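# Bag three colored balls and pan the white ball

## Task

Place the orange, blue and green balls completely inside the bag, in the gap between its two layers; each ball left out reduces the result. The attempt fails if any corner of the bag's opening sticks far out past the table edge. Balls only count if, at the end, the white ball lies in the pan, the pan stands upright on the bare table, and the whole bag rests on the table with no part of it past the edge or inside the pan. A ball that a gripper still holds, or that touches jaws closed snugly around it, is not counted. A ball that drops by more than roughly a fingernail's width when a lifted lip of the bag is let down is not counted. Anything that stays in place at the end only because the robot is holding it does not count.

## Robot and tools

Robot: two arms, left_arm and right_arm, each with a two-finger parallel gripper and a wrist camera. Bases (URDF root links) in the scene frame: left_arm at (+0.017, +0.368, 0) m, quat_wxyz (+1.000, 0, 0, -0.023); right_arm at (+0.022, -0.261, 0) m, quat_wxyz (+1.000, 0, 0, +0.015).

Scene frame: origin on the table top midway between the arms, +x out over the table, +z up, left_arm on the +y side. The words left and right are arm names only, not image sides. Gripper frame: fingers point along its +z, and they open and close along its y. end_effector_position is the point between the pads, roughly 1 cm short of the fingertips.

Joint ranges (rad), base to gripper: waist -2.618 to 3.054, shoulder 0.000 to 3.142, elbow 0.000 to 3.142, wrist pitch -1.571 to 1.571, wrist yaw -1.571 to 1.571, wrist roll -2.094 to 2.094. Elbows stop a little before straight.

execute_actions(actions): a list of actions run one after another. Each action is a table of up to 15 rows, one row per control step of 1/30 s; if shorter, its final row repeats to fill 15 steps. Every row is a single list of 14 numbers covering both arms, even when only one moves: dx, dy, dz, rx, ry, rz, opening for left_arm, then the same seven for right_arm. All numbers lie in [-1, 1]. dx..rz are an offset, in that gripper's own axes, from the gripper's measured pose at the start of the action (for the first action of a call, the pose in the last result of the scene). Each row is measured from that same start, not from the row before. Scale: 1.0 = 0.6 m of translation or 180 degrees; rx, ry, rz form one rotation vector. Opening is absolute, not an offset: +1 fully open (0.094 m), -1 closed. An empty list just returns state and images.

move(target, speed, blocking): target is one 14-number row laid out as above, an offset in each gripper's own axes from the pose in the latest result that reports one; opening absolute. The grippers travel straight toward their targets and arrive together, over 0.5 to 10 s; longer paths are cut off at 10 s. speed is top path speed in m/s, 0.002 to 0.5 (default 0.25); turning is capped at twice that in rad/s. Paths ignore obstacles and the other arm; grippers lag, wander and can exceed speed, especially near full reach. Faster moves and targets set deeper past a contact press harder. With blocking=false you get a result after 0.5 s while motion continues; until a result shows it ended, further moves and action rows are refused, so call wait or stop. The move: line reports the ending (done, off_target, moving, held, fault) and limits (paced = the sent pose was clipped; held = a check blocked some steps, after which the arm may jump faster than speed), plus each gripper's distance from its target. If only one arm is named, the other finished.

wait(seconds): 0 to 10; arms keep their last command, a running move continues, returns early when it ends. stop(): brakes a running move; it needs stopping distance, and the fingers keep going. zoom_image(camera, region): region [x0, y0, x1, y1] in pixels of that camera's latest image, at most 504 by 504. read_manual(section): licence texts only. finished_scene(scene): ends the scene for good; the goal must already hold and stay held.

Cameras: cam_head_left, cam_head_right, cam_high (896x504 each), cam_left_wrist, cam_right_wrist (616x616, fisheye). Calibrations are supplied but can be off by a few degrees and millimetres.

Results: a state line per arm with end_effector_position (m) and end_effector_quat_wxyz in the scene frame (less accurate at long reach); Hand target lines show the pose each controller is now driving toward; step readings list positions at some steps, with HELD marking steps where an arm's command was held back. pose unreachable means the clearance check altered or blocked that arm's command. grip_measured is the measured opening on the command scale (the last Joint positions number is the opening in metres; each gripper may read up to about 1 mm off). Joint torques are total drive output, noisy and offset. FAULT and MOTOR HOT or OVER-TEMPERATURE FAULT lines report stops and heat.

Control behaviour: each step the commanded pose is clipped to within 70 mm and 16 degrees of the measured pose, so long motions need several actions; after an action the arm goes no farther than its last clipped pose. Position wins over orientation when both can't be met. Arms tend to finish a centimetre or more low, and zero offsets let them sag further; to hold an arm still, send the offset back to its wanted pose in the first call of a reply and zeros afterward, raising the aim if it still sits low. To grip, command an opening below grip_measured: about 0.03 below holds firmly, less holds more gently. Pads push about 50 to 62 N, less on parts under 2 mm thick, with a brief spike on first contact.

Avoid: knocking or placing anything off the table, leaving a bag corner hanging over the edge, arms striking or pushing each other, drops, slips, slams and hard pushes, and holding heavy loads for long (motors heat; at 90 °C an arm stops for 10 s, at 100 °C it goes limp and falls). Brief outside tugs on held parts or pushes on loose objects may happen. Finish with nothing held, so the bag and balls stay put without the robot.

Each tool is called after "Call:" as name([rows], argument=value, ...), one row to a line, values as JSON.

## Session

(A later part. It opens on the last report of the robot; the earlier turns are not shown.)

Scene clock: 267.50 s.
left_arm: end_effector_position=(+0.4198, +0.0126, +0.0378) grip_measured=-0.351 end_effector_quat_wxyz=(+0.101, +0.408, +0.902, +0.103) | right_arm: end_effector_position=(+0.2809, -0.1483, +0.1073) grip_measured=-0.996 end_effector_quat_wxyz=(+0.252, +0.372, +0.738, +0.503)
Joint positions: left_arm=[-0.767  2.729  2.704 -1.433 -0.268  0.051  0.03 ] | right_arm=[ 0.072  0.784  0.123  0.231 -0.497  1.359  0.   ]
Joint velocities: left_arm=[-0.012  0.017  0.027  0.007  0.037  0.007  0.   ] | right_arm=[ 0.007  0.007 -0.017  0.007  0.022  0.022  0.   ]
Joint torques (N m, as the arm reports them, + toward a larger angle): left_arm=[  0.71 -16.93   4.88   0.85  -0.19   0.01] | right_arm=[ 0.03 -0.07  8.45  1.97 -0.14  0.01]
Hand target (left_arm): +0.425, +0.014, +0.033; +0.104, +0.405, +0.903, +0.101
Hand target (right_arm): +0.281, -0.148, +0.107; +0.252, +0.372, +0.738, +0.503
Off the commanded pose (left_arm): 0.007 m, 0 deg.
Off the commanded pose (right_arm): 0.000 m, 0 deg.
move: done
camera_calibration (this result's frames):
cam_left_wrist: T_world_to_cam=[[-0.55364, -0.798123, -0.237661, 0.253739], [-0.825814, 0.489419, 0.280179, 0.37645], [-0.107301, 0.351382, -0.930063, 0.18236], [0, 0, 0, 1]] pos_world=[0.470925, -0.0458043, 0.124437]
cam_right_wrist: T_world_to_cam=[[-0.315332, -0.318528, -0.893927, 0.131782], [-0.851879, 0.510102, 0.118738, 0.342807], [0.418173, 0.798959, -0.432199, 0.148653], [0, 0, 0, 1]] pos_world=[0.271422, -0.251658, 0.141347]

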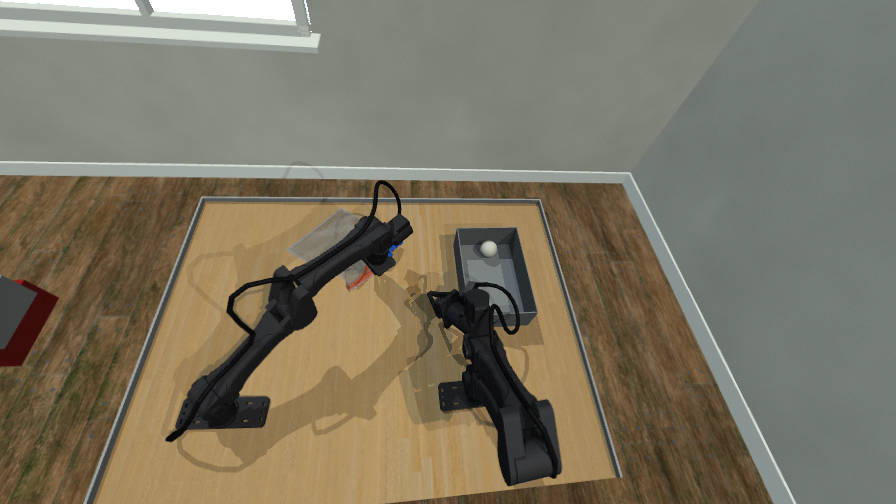

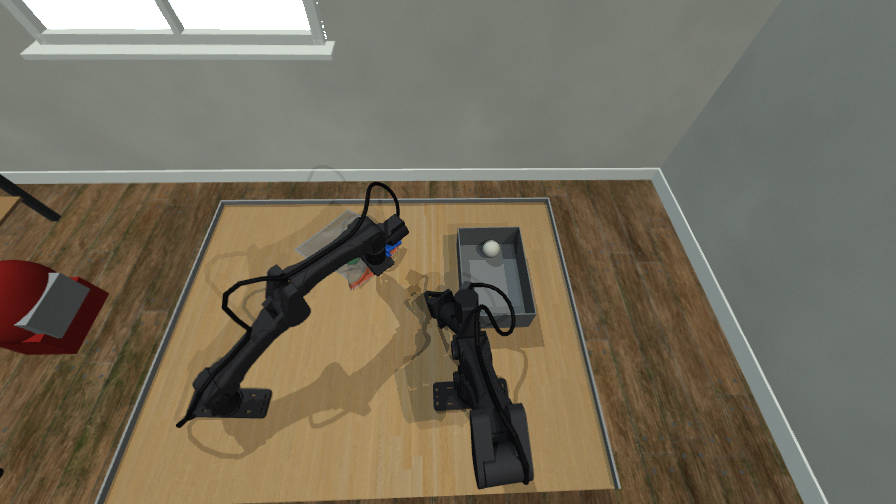

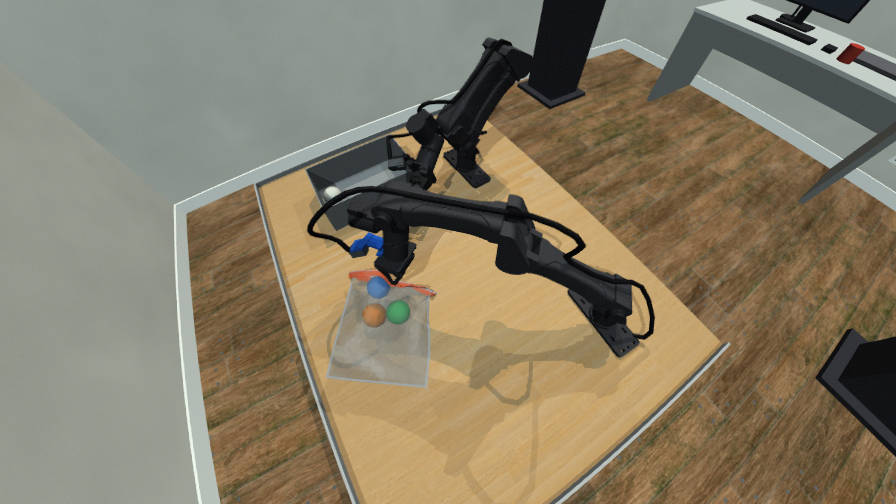

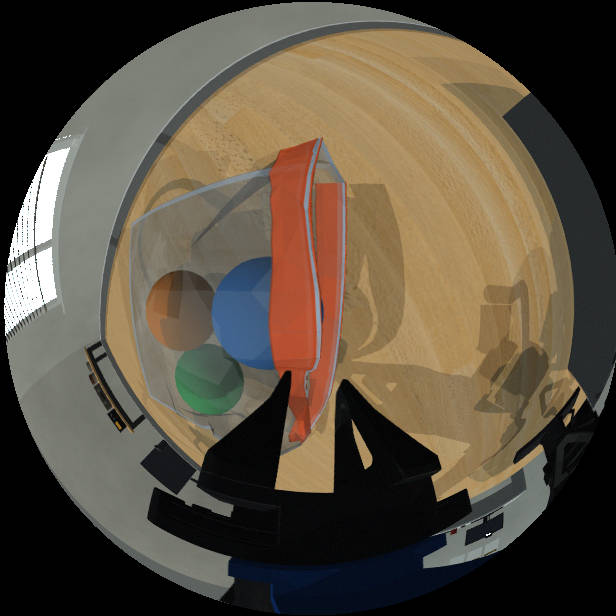

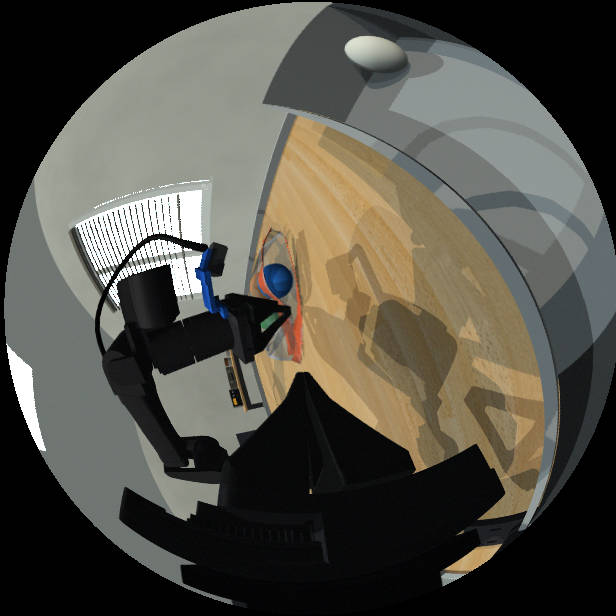

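Call:
move(target=[-0.02,0,0.03,0,0,0,-0.35,0,0,0,0,0,0,-1], speed=0.03)

Call:
move(target=[0,0,0,0,0,0,-1,0,0,0,0,0,0,-1])

Scene clock: 268.77 s.
left_arm: end_effector_position=(+0.4279, +0.0040, +0.0199) grip_measured=-0.351 end_effector_quat_wxyz=(+0.108, +0.411, +0.900, +0.100) | right_arm: end_effector_position=(+0.2809, -0.1483, +0.1073) grip_measured=-0.996 end_effector_quat_wxyz=(+0.252, +0.372, +0.738, +0.503)
Joint positions: left_arm=[-0.767  2.841  2.855 -1.455 -0.268  0.061  0.03 ] | right_arm=[ 0.072  0.784  0.123  0.231 -0.497  1.359  0.   ]
Joint velocities: left_arm=[-0.007  0.002  0.022 -0.022 -0.007 -0.022  0.001] | right_arm=[ 0.007 -0.007  0.007 -0.037 -0.051 -0.051 -0.001]
Joint torques (N m, as the arm reports them, + toward a larger angle): left_arm=[  0.6  -16.74   7.39   0.54  -0.18   0.05] | right_arm=[ 0.02 -0.07  8.44  1.97 -0.13  0.01]
Hand target (left_arm): +0.432, +0.006, +0.021; +0.110, +0.409, +0.901, +0.100
Hand target (right_arm): +0.281, -0.148, +0.107; +0.252, +0.372, +0.738, +0.503
Off the commanded pose (left_arm): 0.005 m, 1 deg.
Off the commanded pose (right_arm): 0.000 m, 0 deg.
elbow stopped short (left arm): the move would have taken joint 3 (elbow) straighter than the controller allows; a more bent joint 3 avoids this.
move: done
camera_calibration (this result's frames):
cam_left_wrist: T_world_to_cam=[[-0.558885, -0.794893, -0.236205, 0.249323], [-0.8238, 0.499624, 0.267823, 0.391758], [-0.0948769, 0.344268, -0.934065, 0.164386], [0, 0, 0, 1]] pos_world=[0.47767, -0.0541399, 0.107516]
cam_right_wrist: T_world_to_cam=[[-0.315332, -0.318528, -0.893927, 0.131782], [-0.851879, 0.510102, 0.118738, 0.342807], [0.418173, 0.798959, -0.432199, 0.148653], [0, 0, 0, 1]] pos_world=[0.271422, -0.251658, 0.141347]

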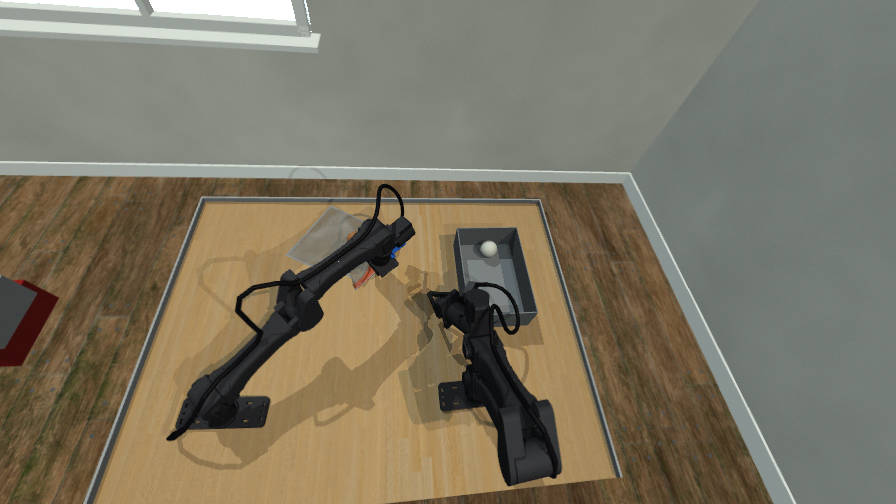

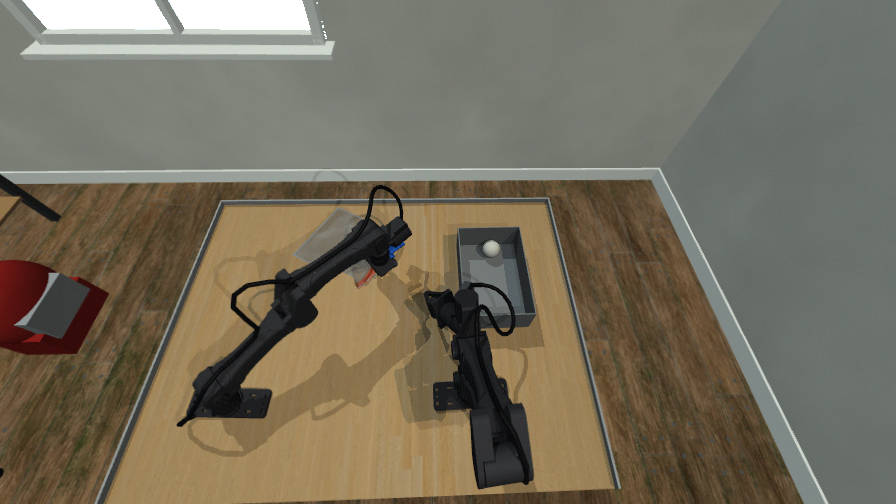

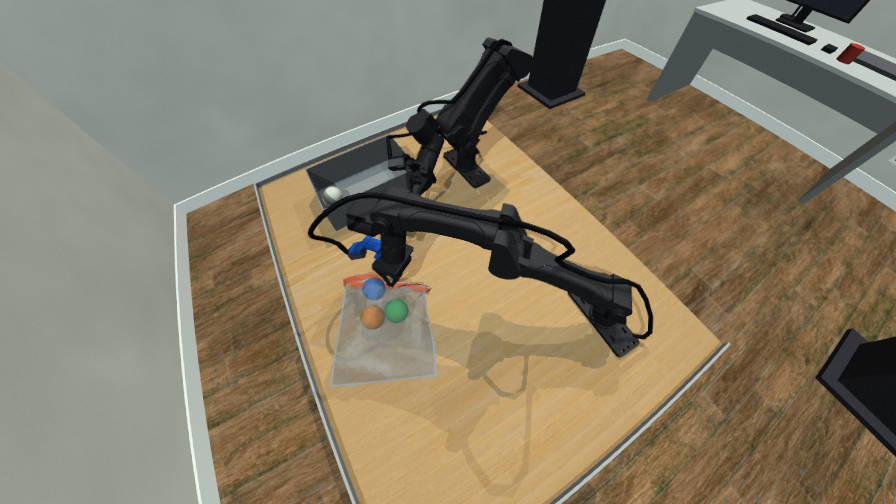

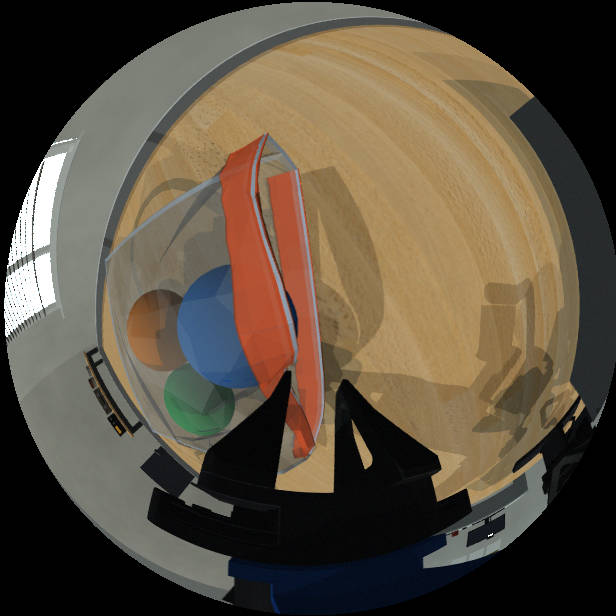

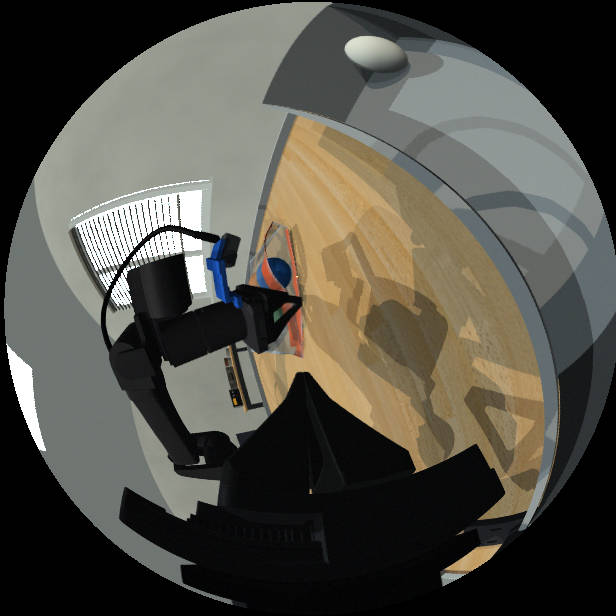

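Scene clock: 269.27 s.
left_arm: end_effector_position=(+0.4279, +0.0040, +0.0199) grip_measured=-0.988 end_effector_quat_wxyz=(+0.108, +0.411, +0.900, +0.100) | right_arm: end_effector_position=(+0.2809, -0.1483, +0.1073) grip_measured=-0.996 end_effector_quat_wxyz=(+0.252, +0.372, +0.738, +0.503)
Joint positions: left_arm=[-0.767  2.841  2.855 -1.455 -0.268  0.061  0.001] | right_arm=[ 0.072  0.784  0.123  0.231 -0.497  1.359  0.   ]
Joint velocities: left_arm=[ 0.002  0.007  0.007 -0.022 -0.007 -0.037 -0.   ] | right_arm=[ 0.002 -0.002  0.017 -0.037 -0.007  0.022 -0.   ]
Joint torques (N m, as the arm reports them, + toward a larger angle): left_arm=[ -0.08 -17.78   5.52   0.67  -0.18  -0.01] | right_arm=[ 0.05 -0.08  8.44  1.97 -0.15  0.01]
Hand target (left_arm): +0.428, +0.004, +0.020; +0.108, +0.411, +0.900, +0.100
Hand target (right_arm): +0.281, -0.148, +0.107; +0.252, +0.372, +0.738, +0.503
Off the commanded pose (left_arm): 0.000 m, 0 deg.
Off the commanded pose (right_arm): 0.000 m, 0 deg.
move: done
camera_calibration (this result's frames):
cam_left_wrist: T_world_to_cam=[[-0.558885, -0.794893, -0.236205, 0.249323], [-0.8238, 0.499624, 0.267823, 0.391758], [-0.0948769, 0.344268, -0.934065, 0.164386], [0, 0, 0, 1]] pos_world=[0.47767, -0.0541399, 0.107516]
cam_right_wrist: T_world_to_cam=[[-0.315332, -0.318528, -0.893927, 0.131782], [-0.851879, 0.510102, 0.118738, 0.342807], [0.418173, 0.798959, -0.432199, 0.148653], [0, 0, 0, 1]] pos_world=[0.271422, -0.251658, 0.141347]

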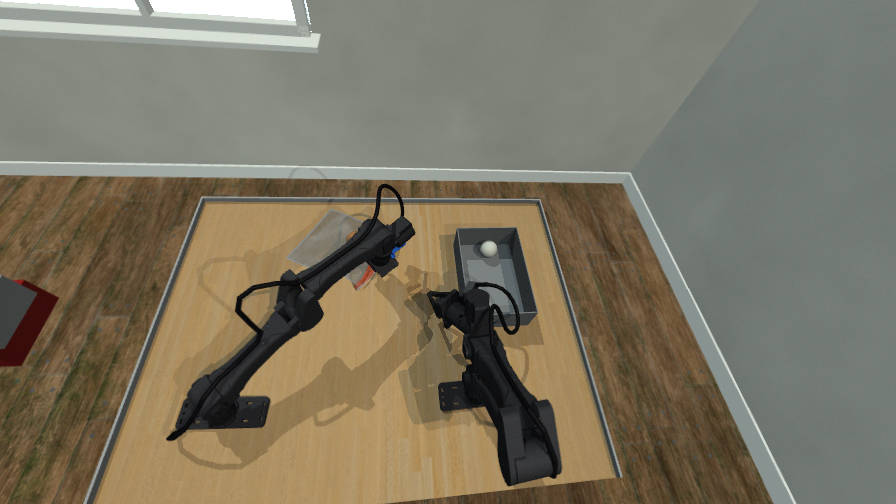

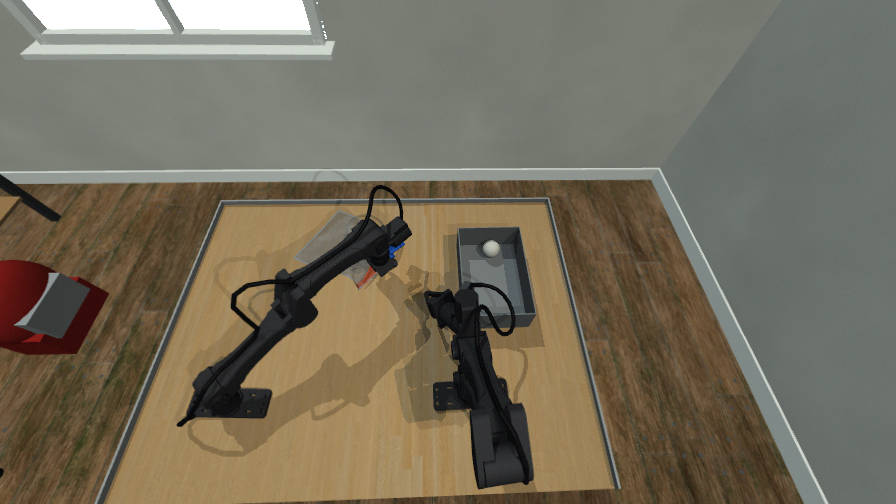

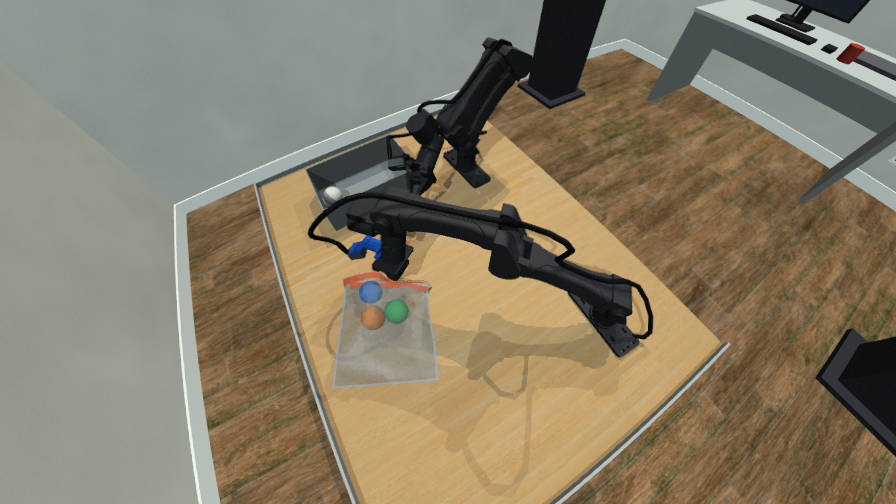

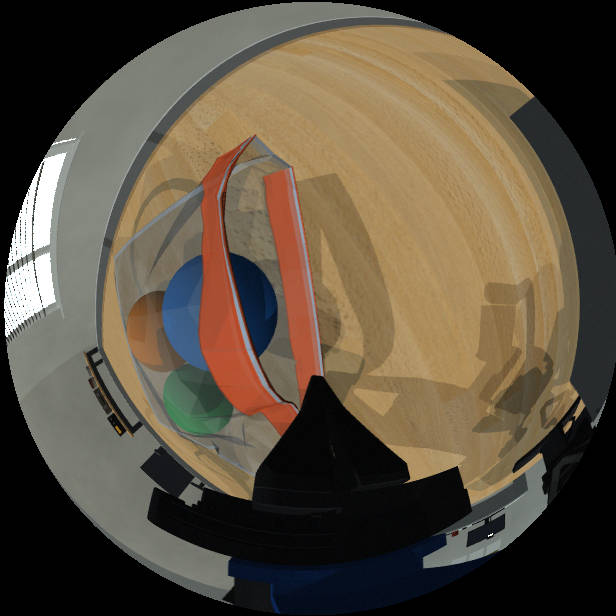

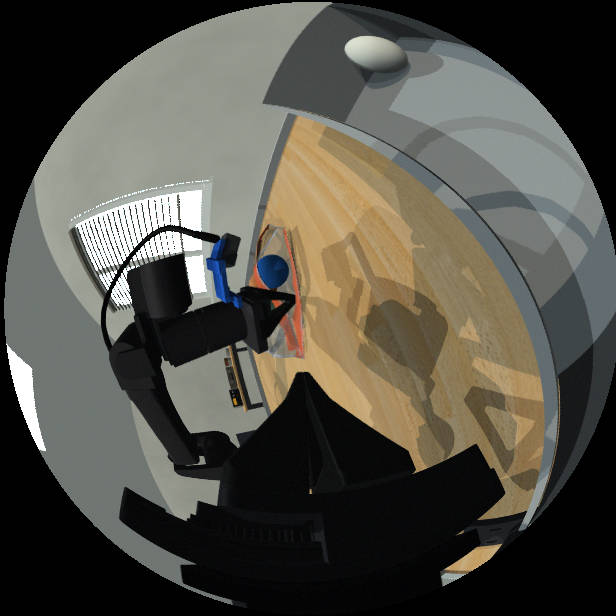

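Call:
move(target=[0,-0.06,-0.12,0,0,0,-1,0,0,0,0,0,0,-1], speed=0.04)

Scene clock: 271.90 s.
left_arm: end_effector_position=(+0.3806, -0.0241, +0.0590) grip_measured=-0.988 end_effector_quat_wxyz=(+0.114, +0.418, +0.896, +0.091) | right_arm: end_effector_position=(+0.2809, -0.1483, +0.1073) grip_measured=-0.996 end_effector_quat_wxyz=(+0.252, +0.372, +0.738, +0.503)
Joint positions: left_arm=[-0.868  2.761  2.855 -1.541 -0.268 -0.023  0.001] | right_arm=[ 0.072  0.784  0.123  0.231 -0.497  1.359  0.   ]
Joint velocities: left_arm=[-0.007 -0.022 -0.017 -0.022 -0.037 -0.022  0.   ] | right_arm=[-0.002  0.007 -0.012 -0.037 -0.007  0.007 -0.001]
Joint torques (N m, as the arm reports them, + toward a larger angle): left_arm=[ -0.65 -19.13   7.31   0.47  -0.34  -0.04] | right_arm=[ 0.05 -0.03  8.42  1.97 -0.15  0.01]
Hand target (left_arm): +0.381, -0.026, +0.078; +0.133, +0.414, +0.896, +0.088
Hand target (right_arm): +0.281, -0.148, +0.107; +0.252, +0.372, +0.738, +0.503
Off the commanded pose (left_arm): 0.020 m, 2 deg.
Off the commanded pose (right_arm): 0.000 m, 0 deg.
elbow stopped short (left arm): the move would have taken joint 3 (elbow) straighter than the controller allows; a more bent joint 3 avoids this.
move: off_target (left_arm)
camera_calibration (this result's frames):
cam_left_wrist: T_world_to_cam=[[-0.573463, -0.788401, -0.22263, 0.21474], [-0.814754, 0.520494, 0.255464, 0.354128], [-0.0855301, 0.327888, -0.940837, 0.202515], [0, 0, 0, 1]] pos_world=[0.428994, -0.0814222, 0.147875]
cam_right_wrist: T_world_to_cam=[[-0.315332, -0.318528, -0.893927, 0.131782], [-0.851879, 0.510102, 0.118738, 0.342807], [0.418173, 0.798959, -0.432199, 0.148653], [0, 0, 0, 1]] pos_world=[0.271422, -0.251658, 0.141347]

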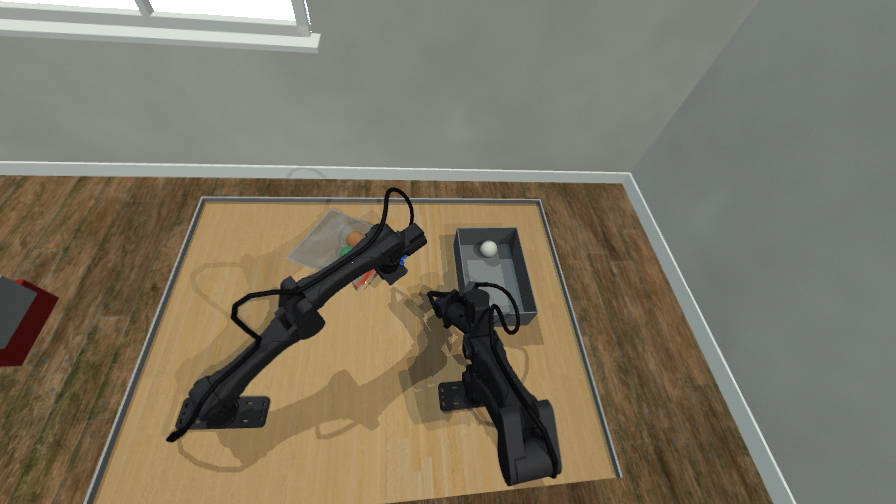

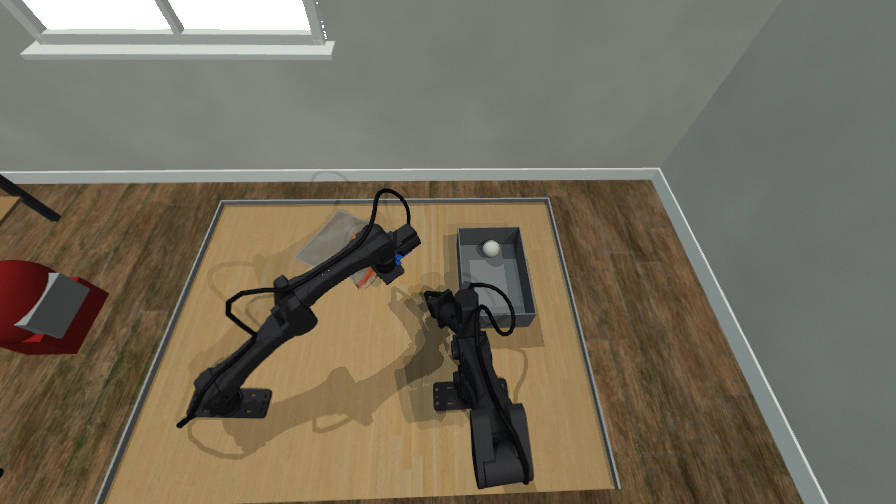

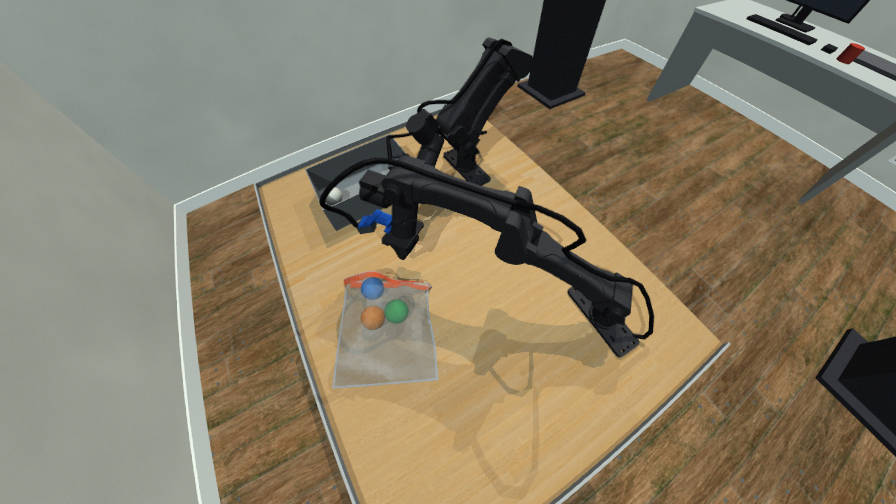

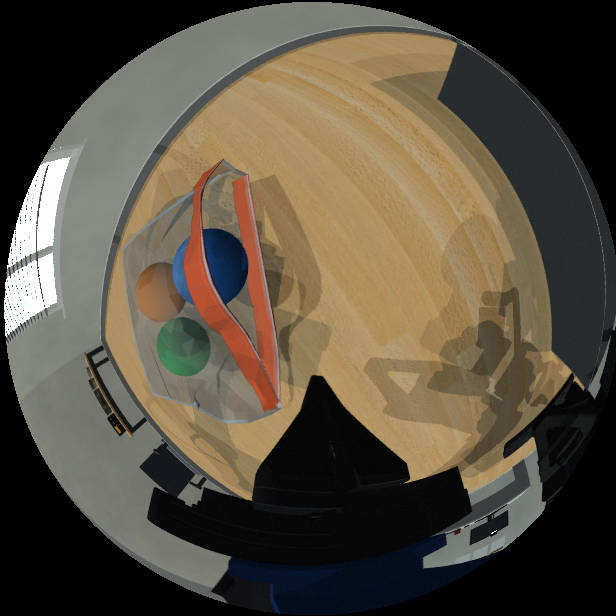

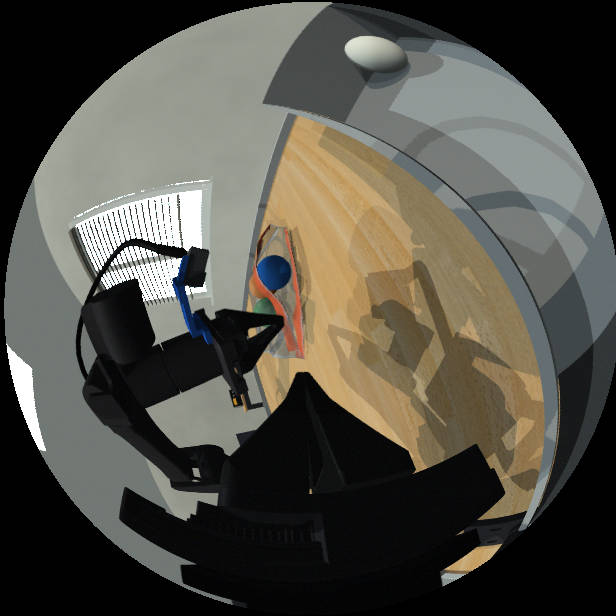

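Call:
move(target=[0.25,-0.2,-0.05,0,0,0,-1,0,0,0,0,0,0,-0.3], speed=0.25)

Call:
move(target=[0,0,0,0,0,0,-1,0.043,0,0.278,0,0,0,-0.3], speed=0.15)

Scene clock: 274.37 s.
left_arm: end_effector_position=(+0.1852, +0.0134, +0.0320) grip_measured=-0.988 end_effector_quat_wxyz=(+0.094, +0.426, +0.895, +0.096) | right_arm: end_effector_position=(+0.2809, -0.1483, +0.1073) grip_measured=-0.301 end_effector_quat_wxyz=(+0.252, +0.372, +0.738, +0.503)
Joint positions: left_arm=[-1.206  2.091  1.554 -1.044 -0.269 -0.364  0.001] | right_arm=[ 0.072  0.784  0.123  0.231 -0.497  1.359  0.033]
Joint velocities: left_arm=[-0.012  0.017  0.012  0.037 -0.022  0.007  0.001] | right_arm=[-0.007 -0.002 -0.017 -0.007  0.037 -0.007 -0.   ]
Joint torques (N m, as the arm reports them, + toward a larger angle): left_arm=[  0.35 -14.58   4.22   0.6   -0.42  -0.06] | right_arm=[ 0.01 -0.06  8.45  1.97 -0.12  0.01]
Hand target (left_arm): +0.190, +0.014, +0.039; +0.110, +0.418, +0.897, +0.092
Hand target (right_arm): +0.281, -0.148, +0.107; +0.252, +0.372, +0.738, +0.503
Off the commanded pose (left_arm): 0.008 m, 3 deg.
Off the commanded pose (right_arm): 0.000 m, 0 deg.
move: off_target (left_arm)
camera_calibration (this result's frames):
cam_left_wrist: T_world_to_cam=[[-0.589221, -0.776107, -0.22467, 0.129012], [-0.7999, 0.52112, 0.297648, 0.178235], [-0.113927, 0.355094, -0.927863, 0.152613], [0, 0, 0, 1]] pos_world=[0.235973, -0.0469465, 0.117538]
cam_right_wrist: T_world_to_cam=[[-0.315332, -0.318528, -0.893927, 0.131782], [-0.851879, 0.510102, 0.118738, 0.342807], [0.418173, 0.798959, -0.432199, 0.148653], [0, 0, 0, 1]] pos_world=[0.271422, -0.251658, 0.141347]

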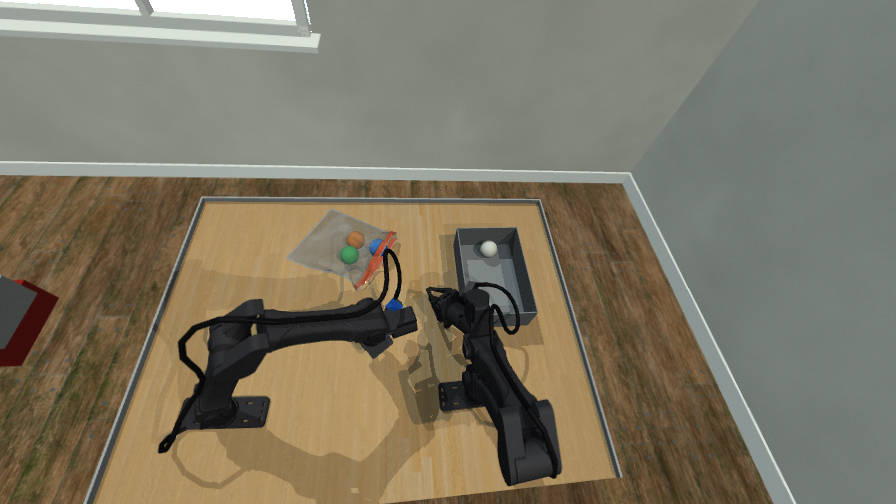

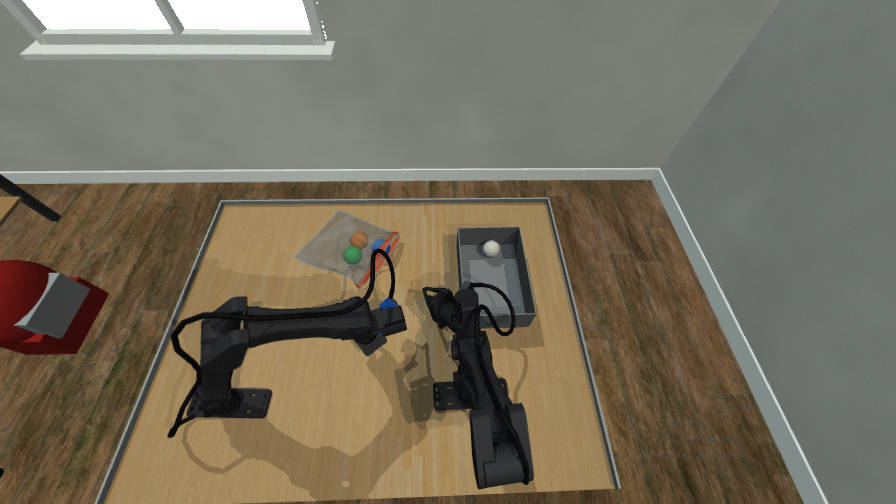

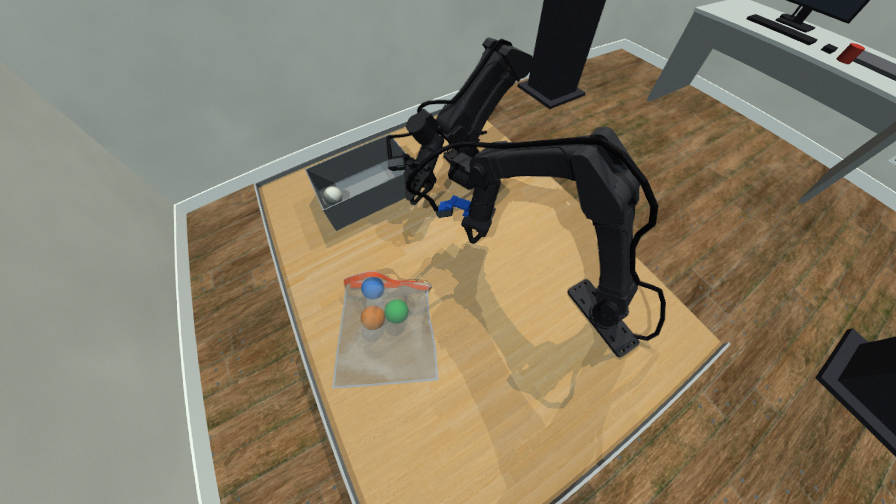

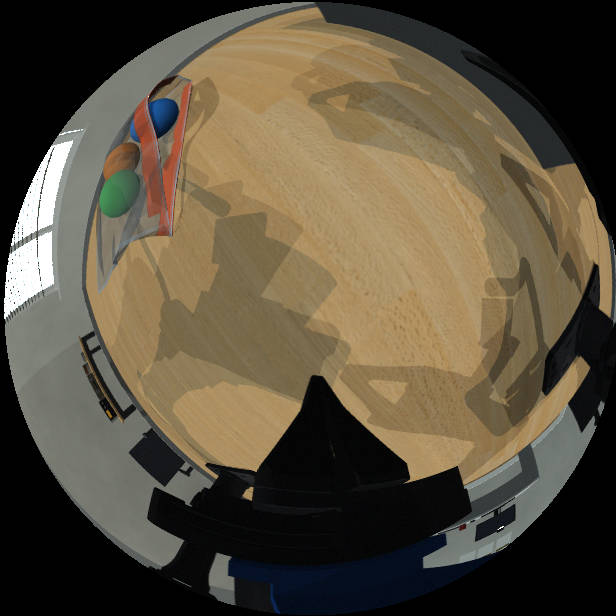

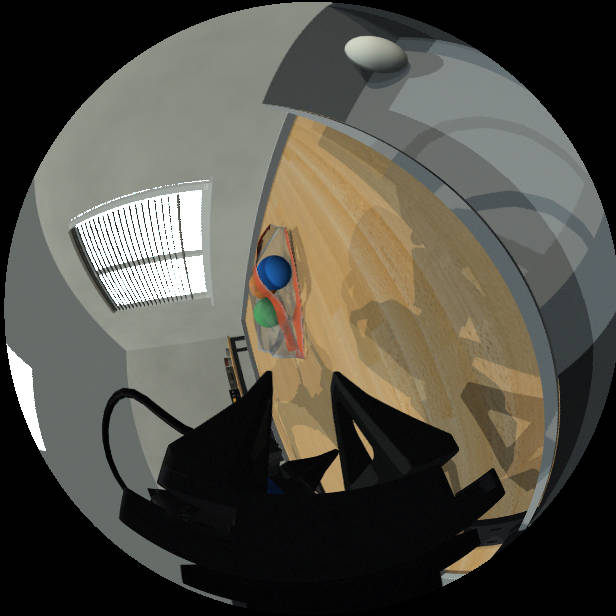

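Scene clock: 276.07 s.
left_arm: end_effector_position=(+0.1850, +0.0132, +0.0319) grip_measured=-0.988 end_effector_quat_wxyz=(+0.093, +0.426, +0.895, +0.095) | right_arm: end_effector_position=(+0.3866, -0.0353, +0.0479) grip_measured=-0.301 end_effector_quat_wxyz=(+0.250, +0.372, +0.736, +0.507)
Joint positions: left_arm=[-1.206  2.091  1.554 -1.043 -0.268 -0.364  0.001] | right_arm=[ 0.463  1.881  0.469  1.039 -0.14   1.527  0.033]
Joint velocities: left_arm=[-0.002 -0.002  0.002  0.022  0.051  0.022  0.   ] | right_arm=[-0.007  0.012 -0.002  0.095  0.066  0.022  0.   ]
Joint torques (N m, as the arm reports them, + toward a larger angle): left_arm=[  0.03 -12.34   5.32   0.38  -0.23   0.03] | right_arm=[ 0.69 -5.36  6.49  2.09  0.03  0.06]
Hand target (left_arm): +0.185, +0.013, +0.032; +0.094, +0.426, +0.895, +0.096
Hand target (right_arm): +0.389, -0.032, +0.045; +0.249, +0.374, +0.736, +0.507
Off the commanded pose (left_arm): 0.000 m, 0 deg.
Off the commanded pose (right_arm): 0.004 m, 1 deg.
move: done
camera_calibration (this result's frames):
cam_left_wrist: T_world_to_cam=[[-0.589507, -0.776304, -0.223233, 0.128744], [-0.799511, 0.521359, 0.298272, 0.178074], [-0.115165, 0.354311, -0.928009, 0.152824], [0, 0, 0, 1]] pos_world=[0.235867, -0.0470433, 0.117448]
cam_right_wrist: T_world_to_cam=[[-0.31309, -0.310869, -0.897405, 0.147537], [-0.853017, 0.507468, 0.121812, 0.382414], [0.417537, 0.803639, -0.42406, -0.0114454], [0, 0, 0, 1]] pos_world=[0.377176, -0.139, 0.080964]

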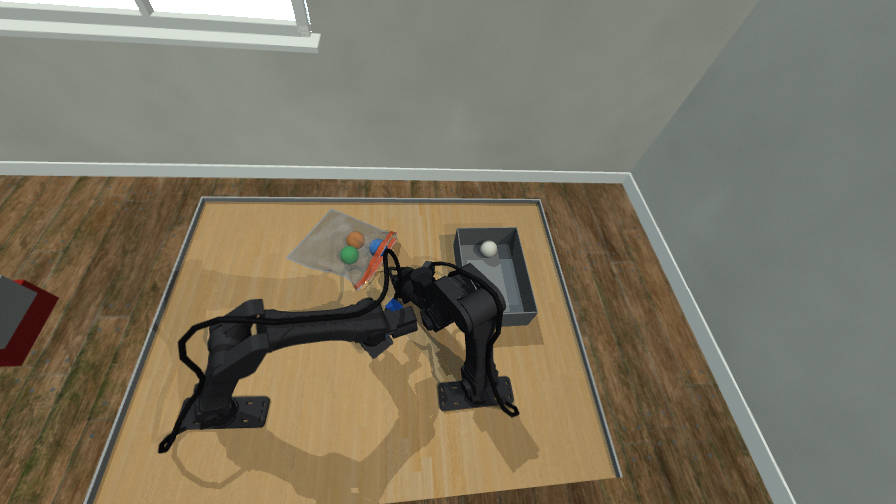

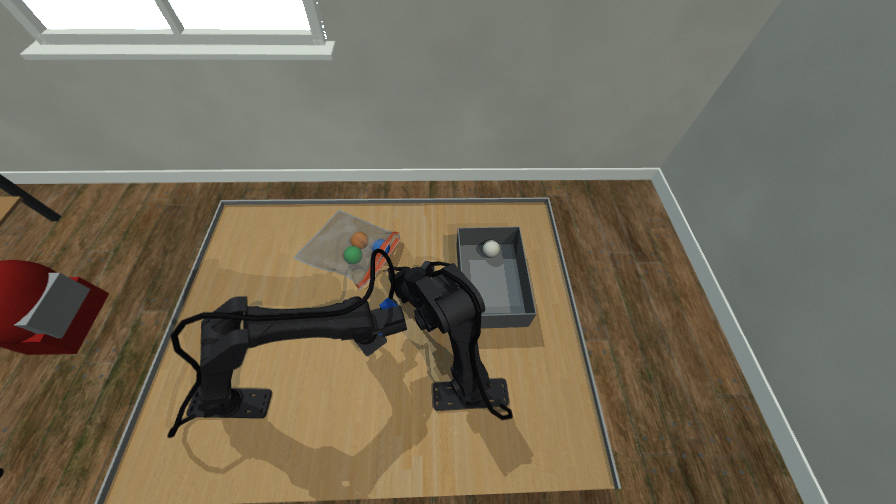

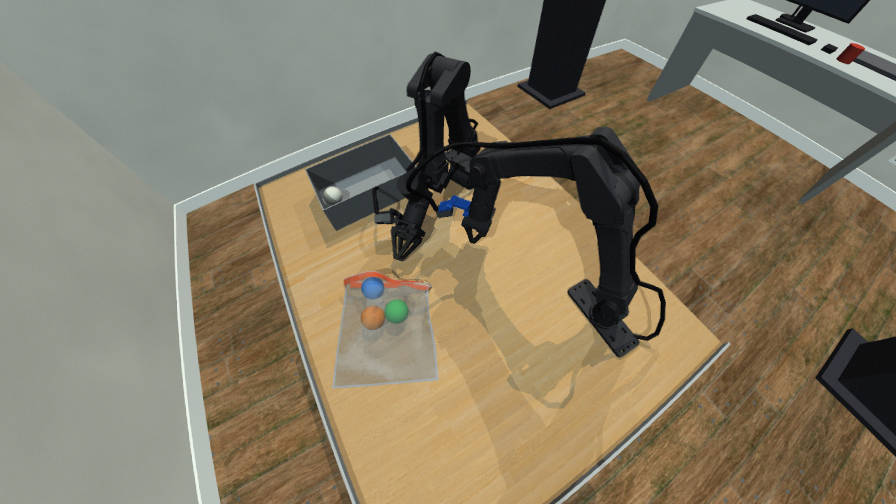

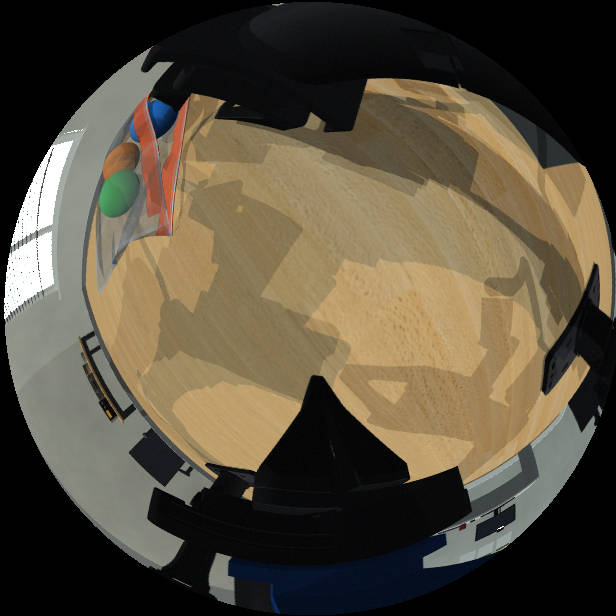

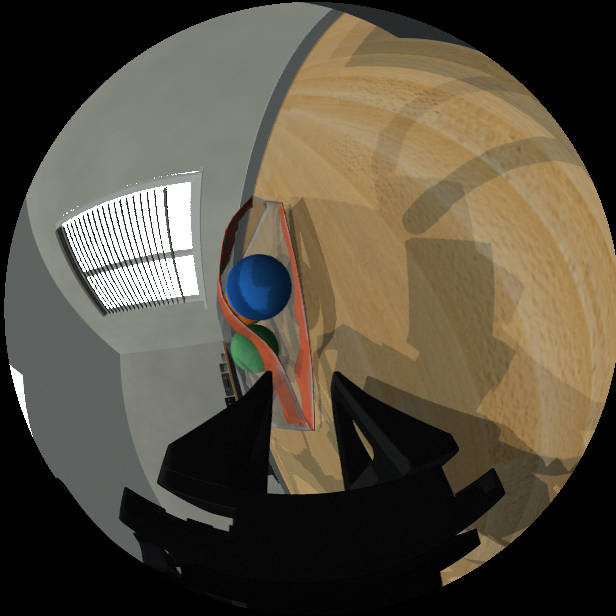

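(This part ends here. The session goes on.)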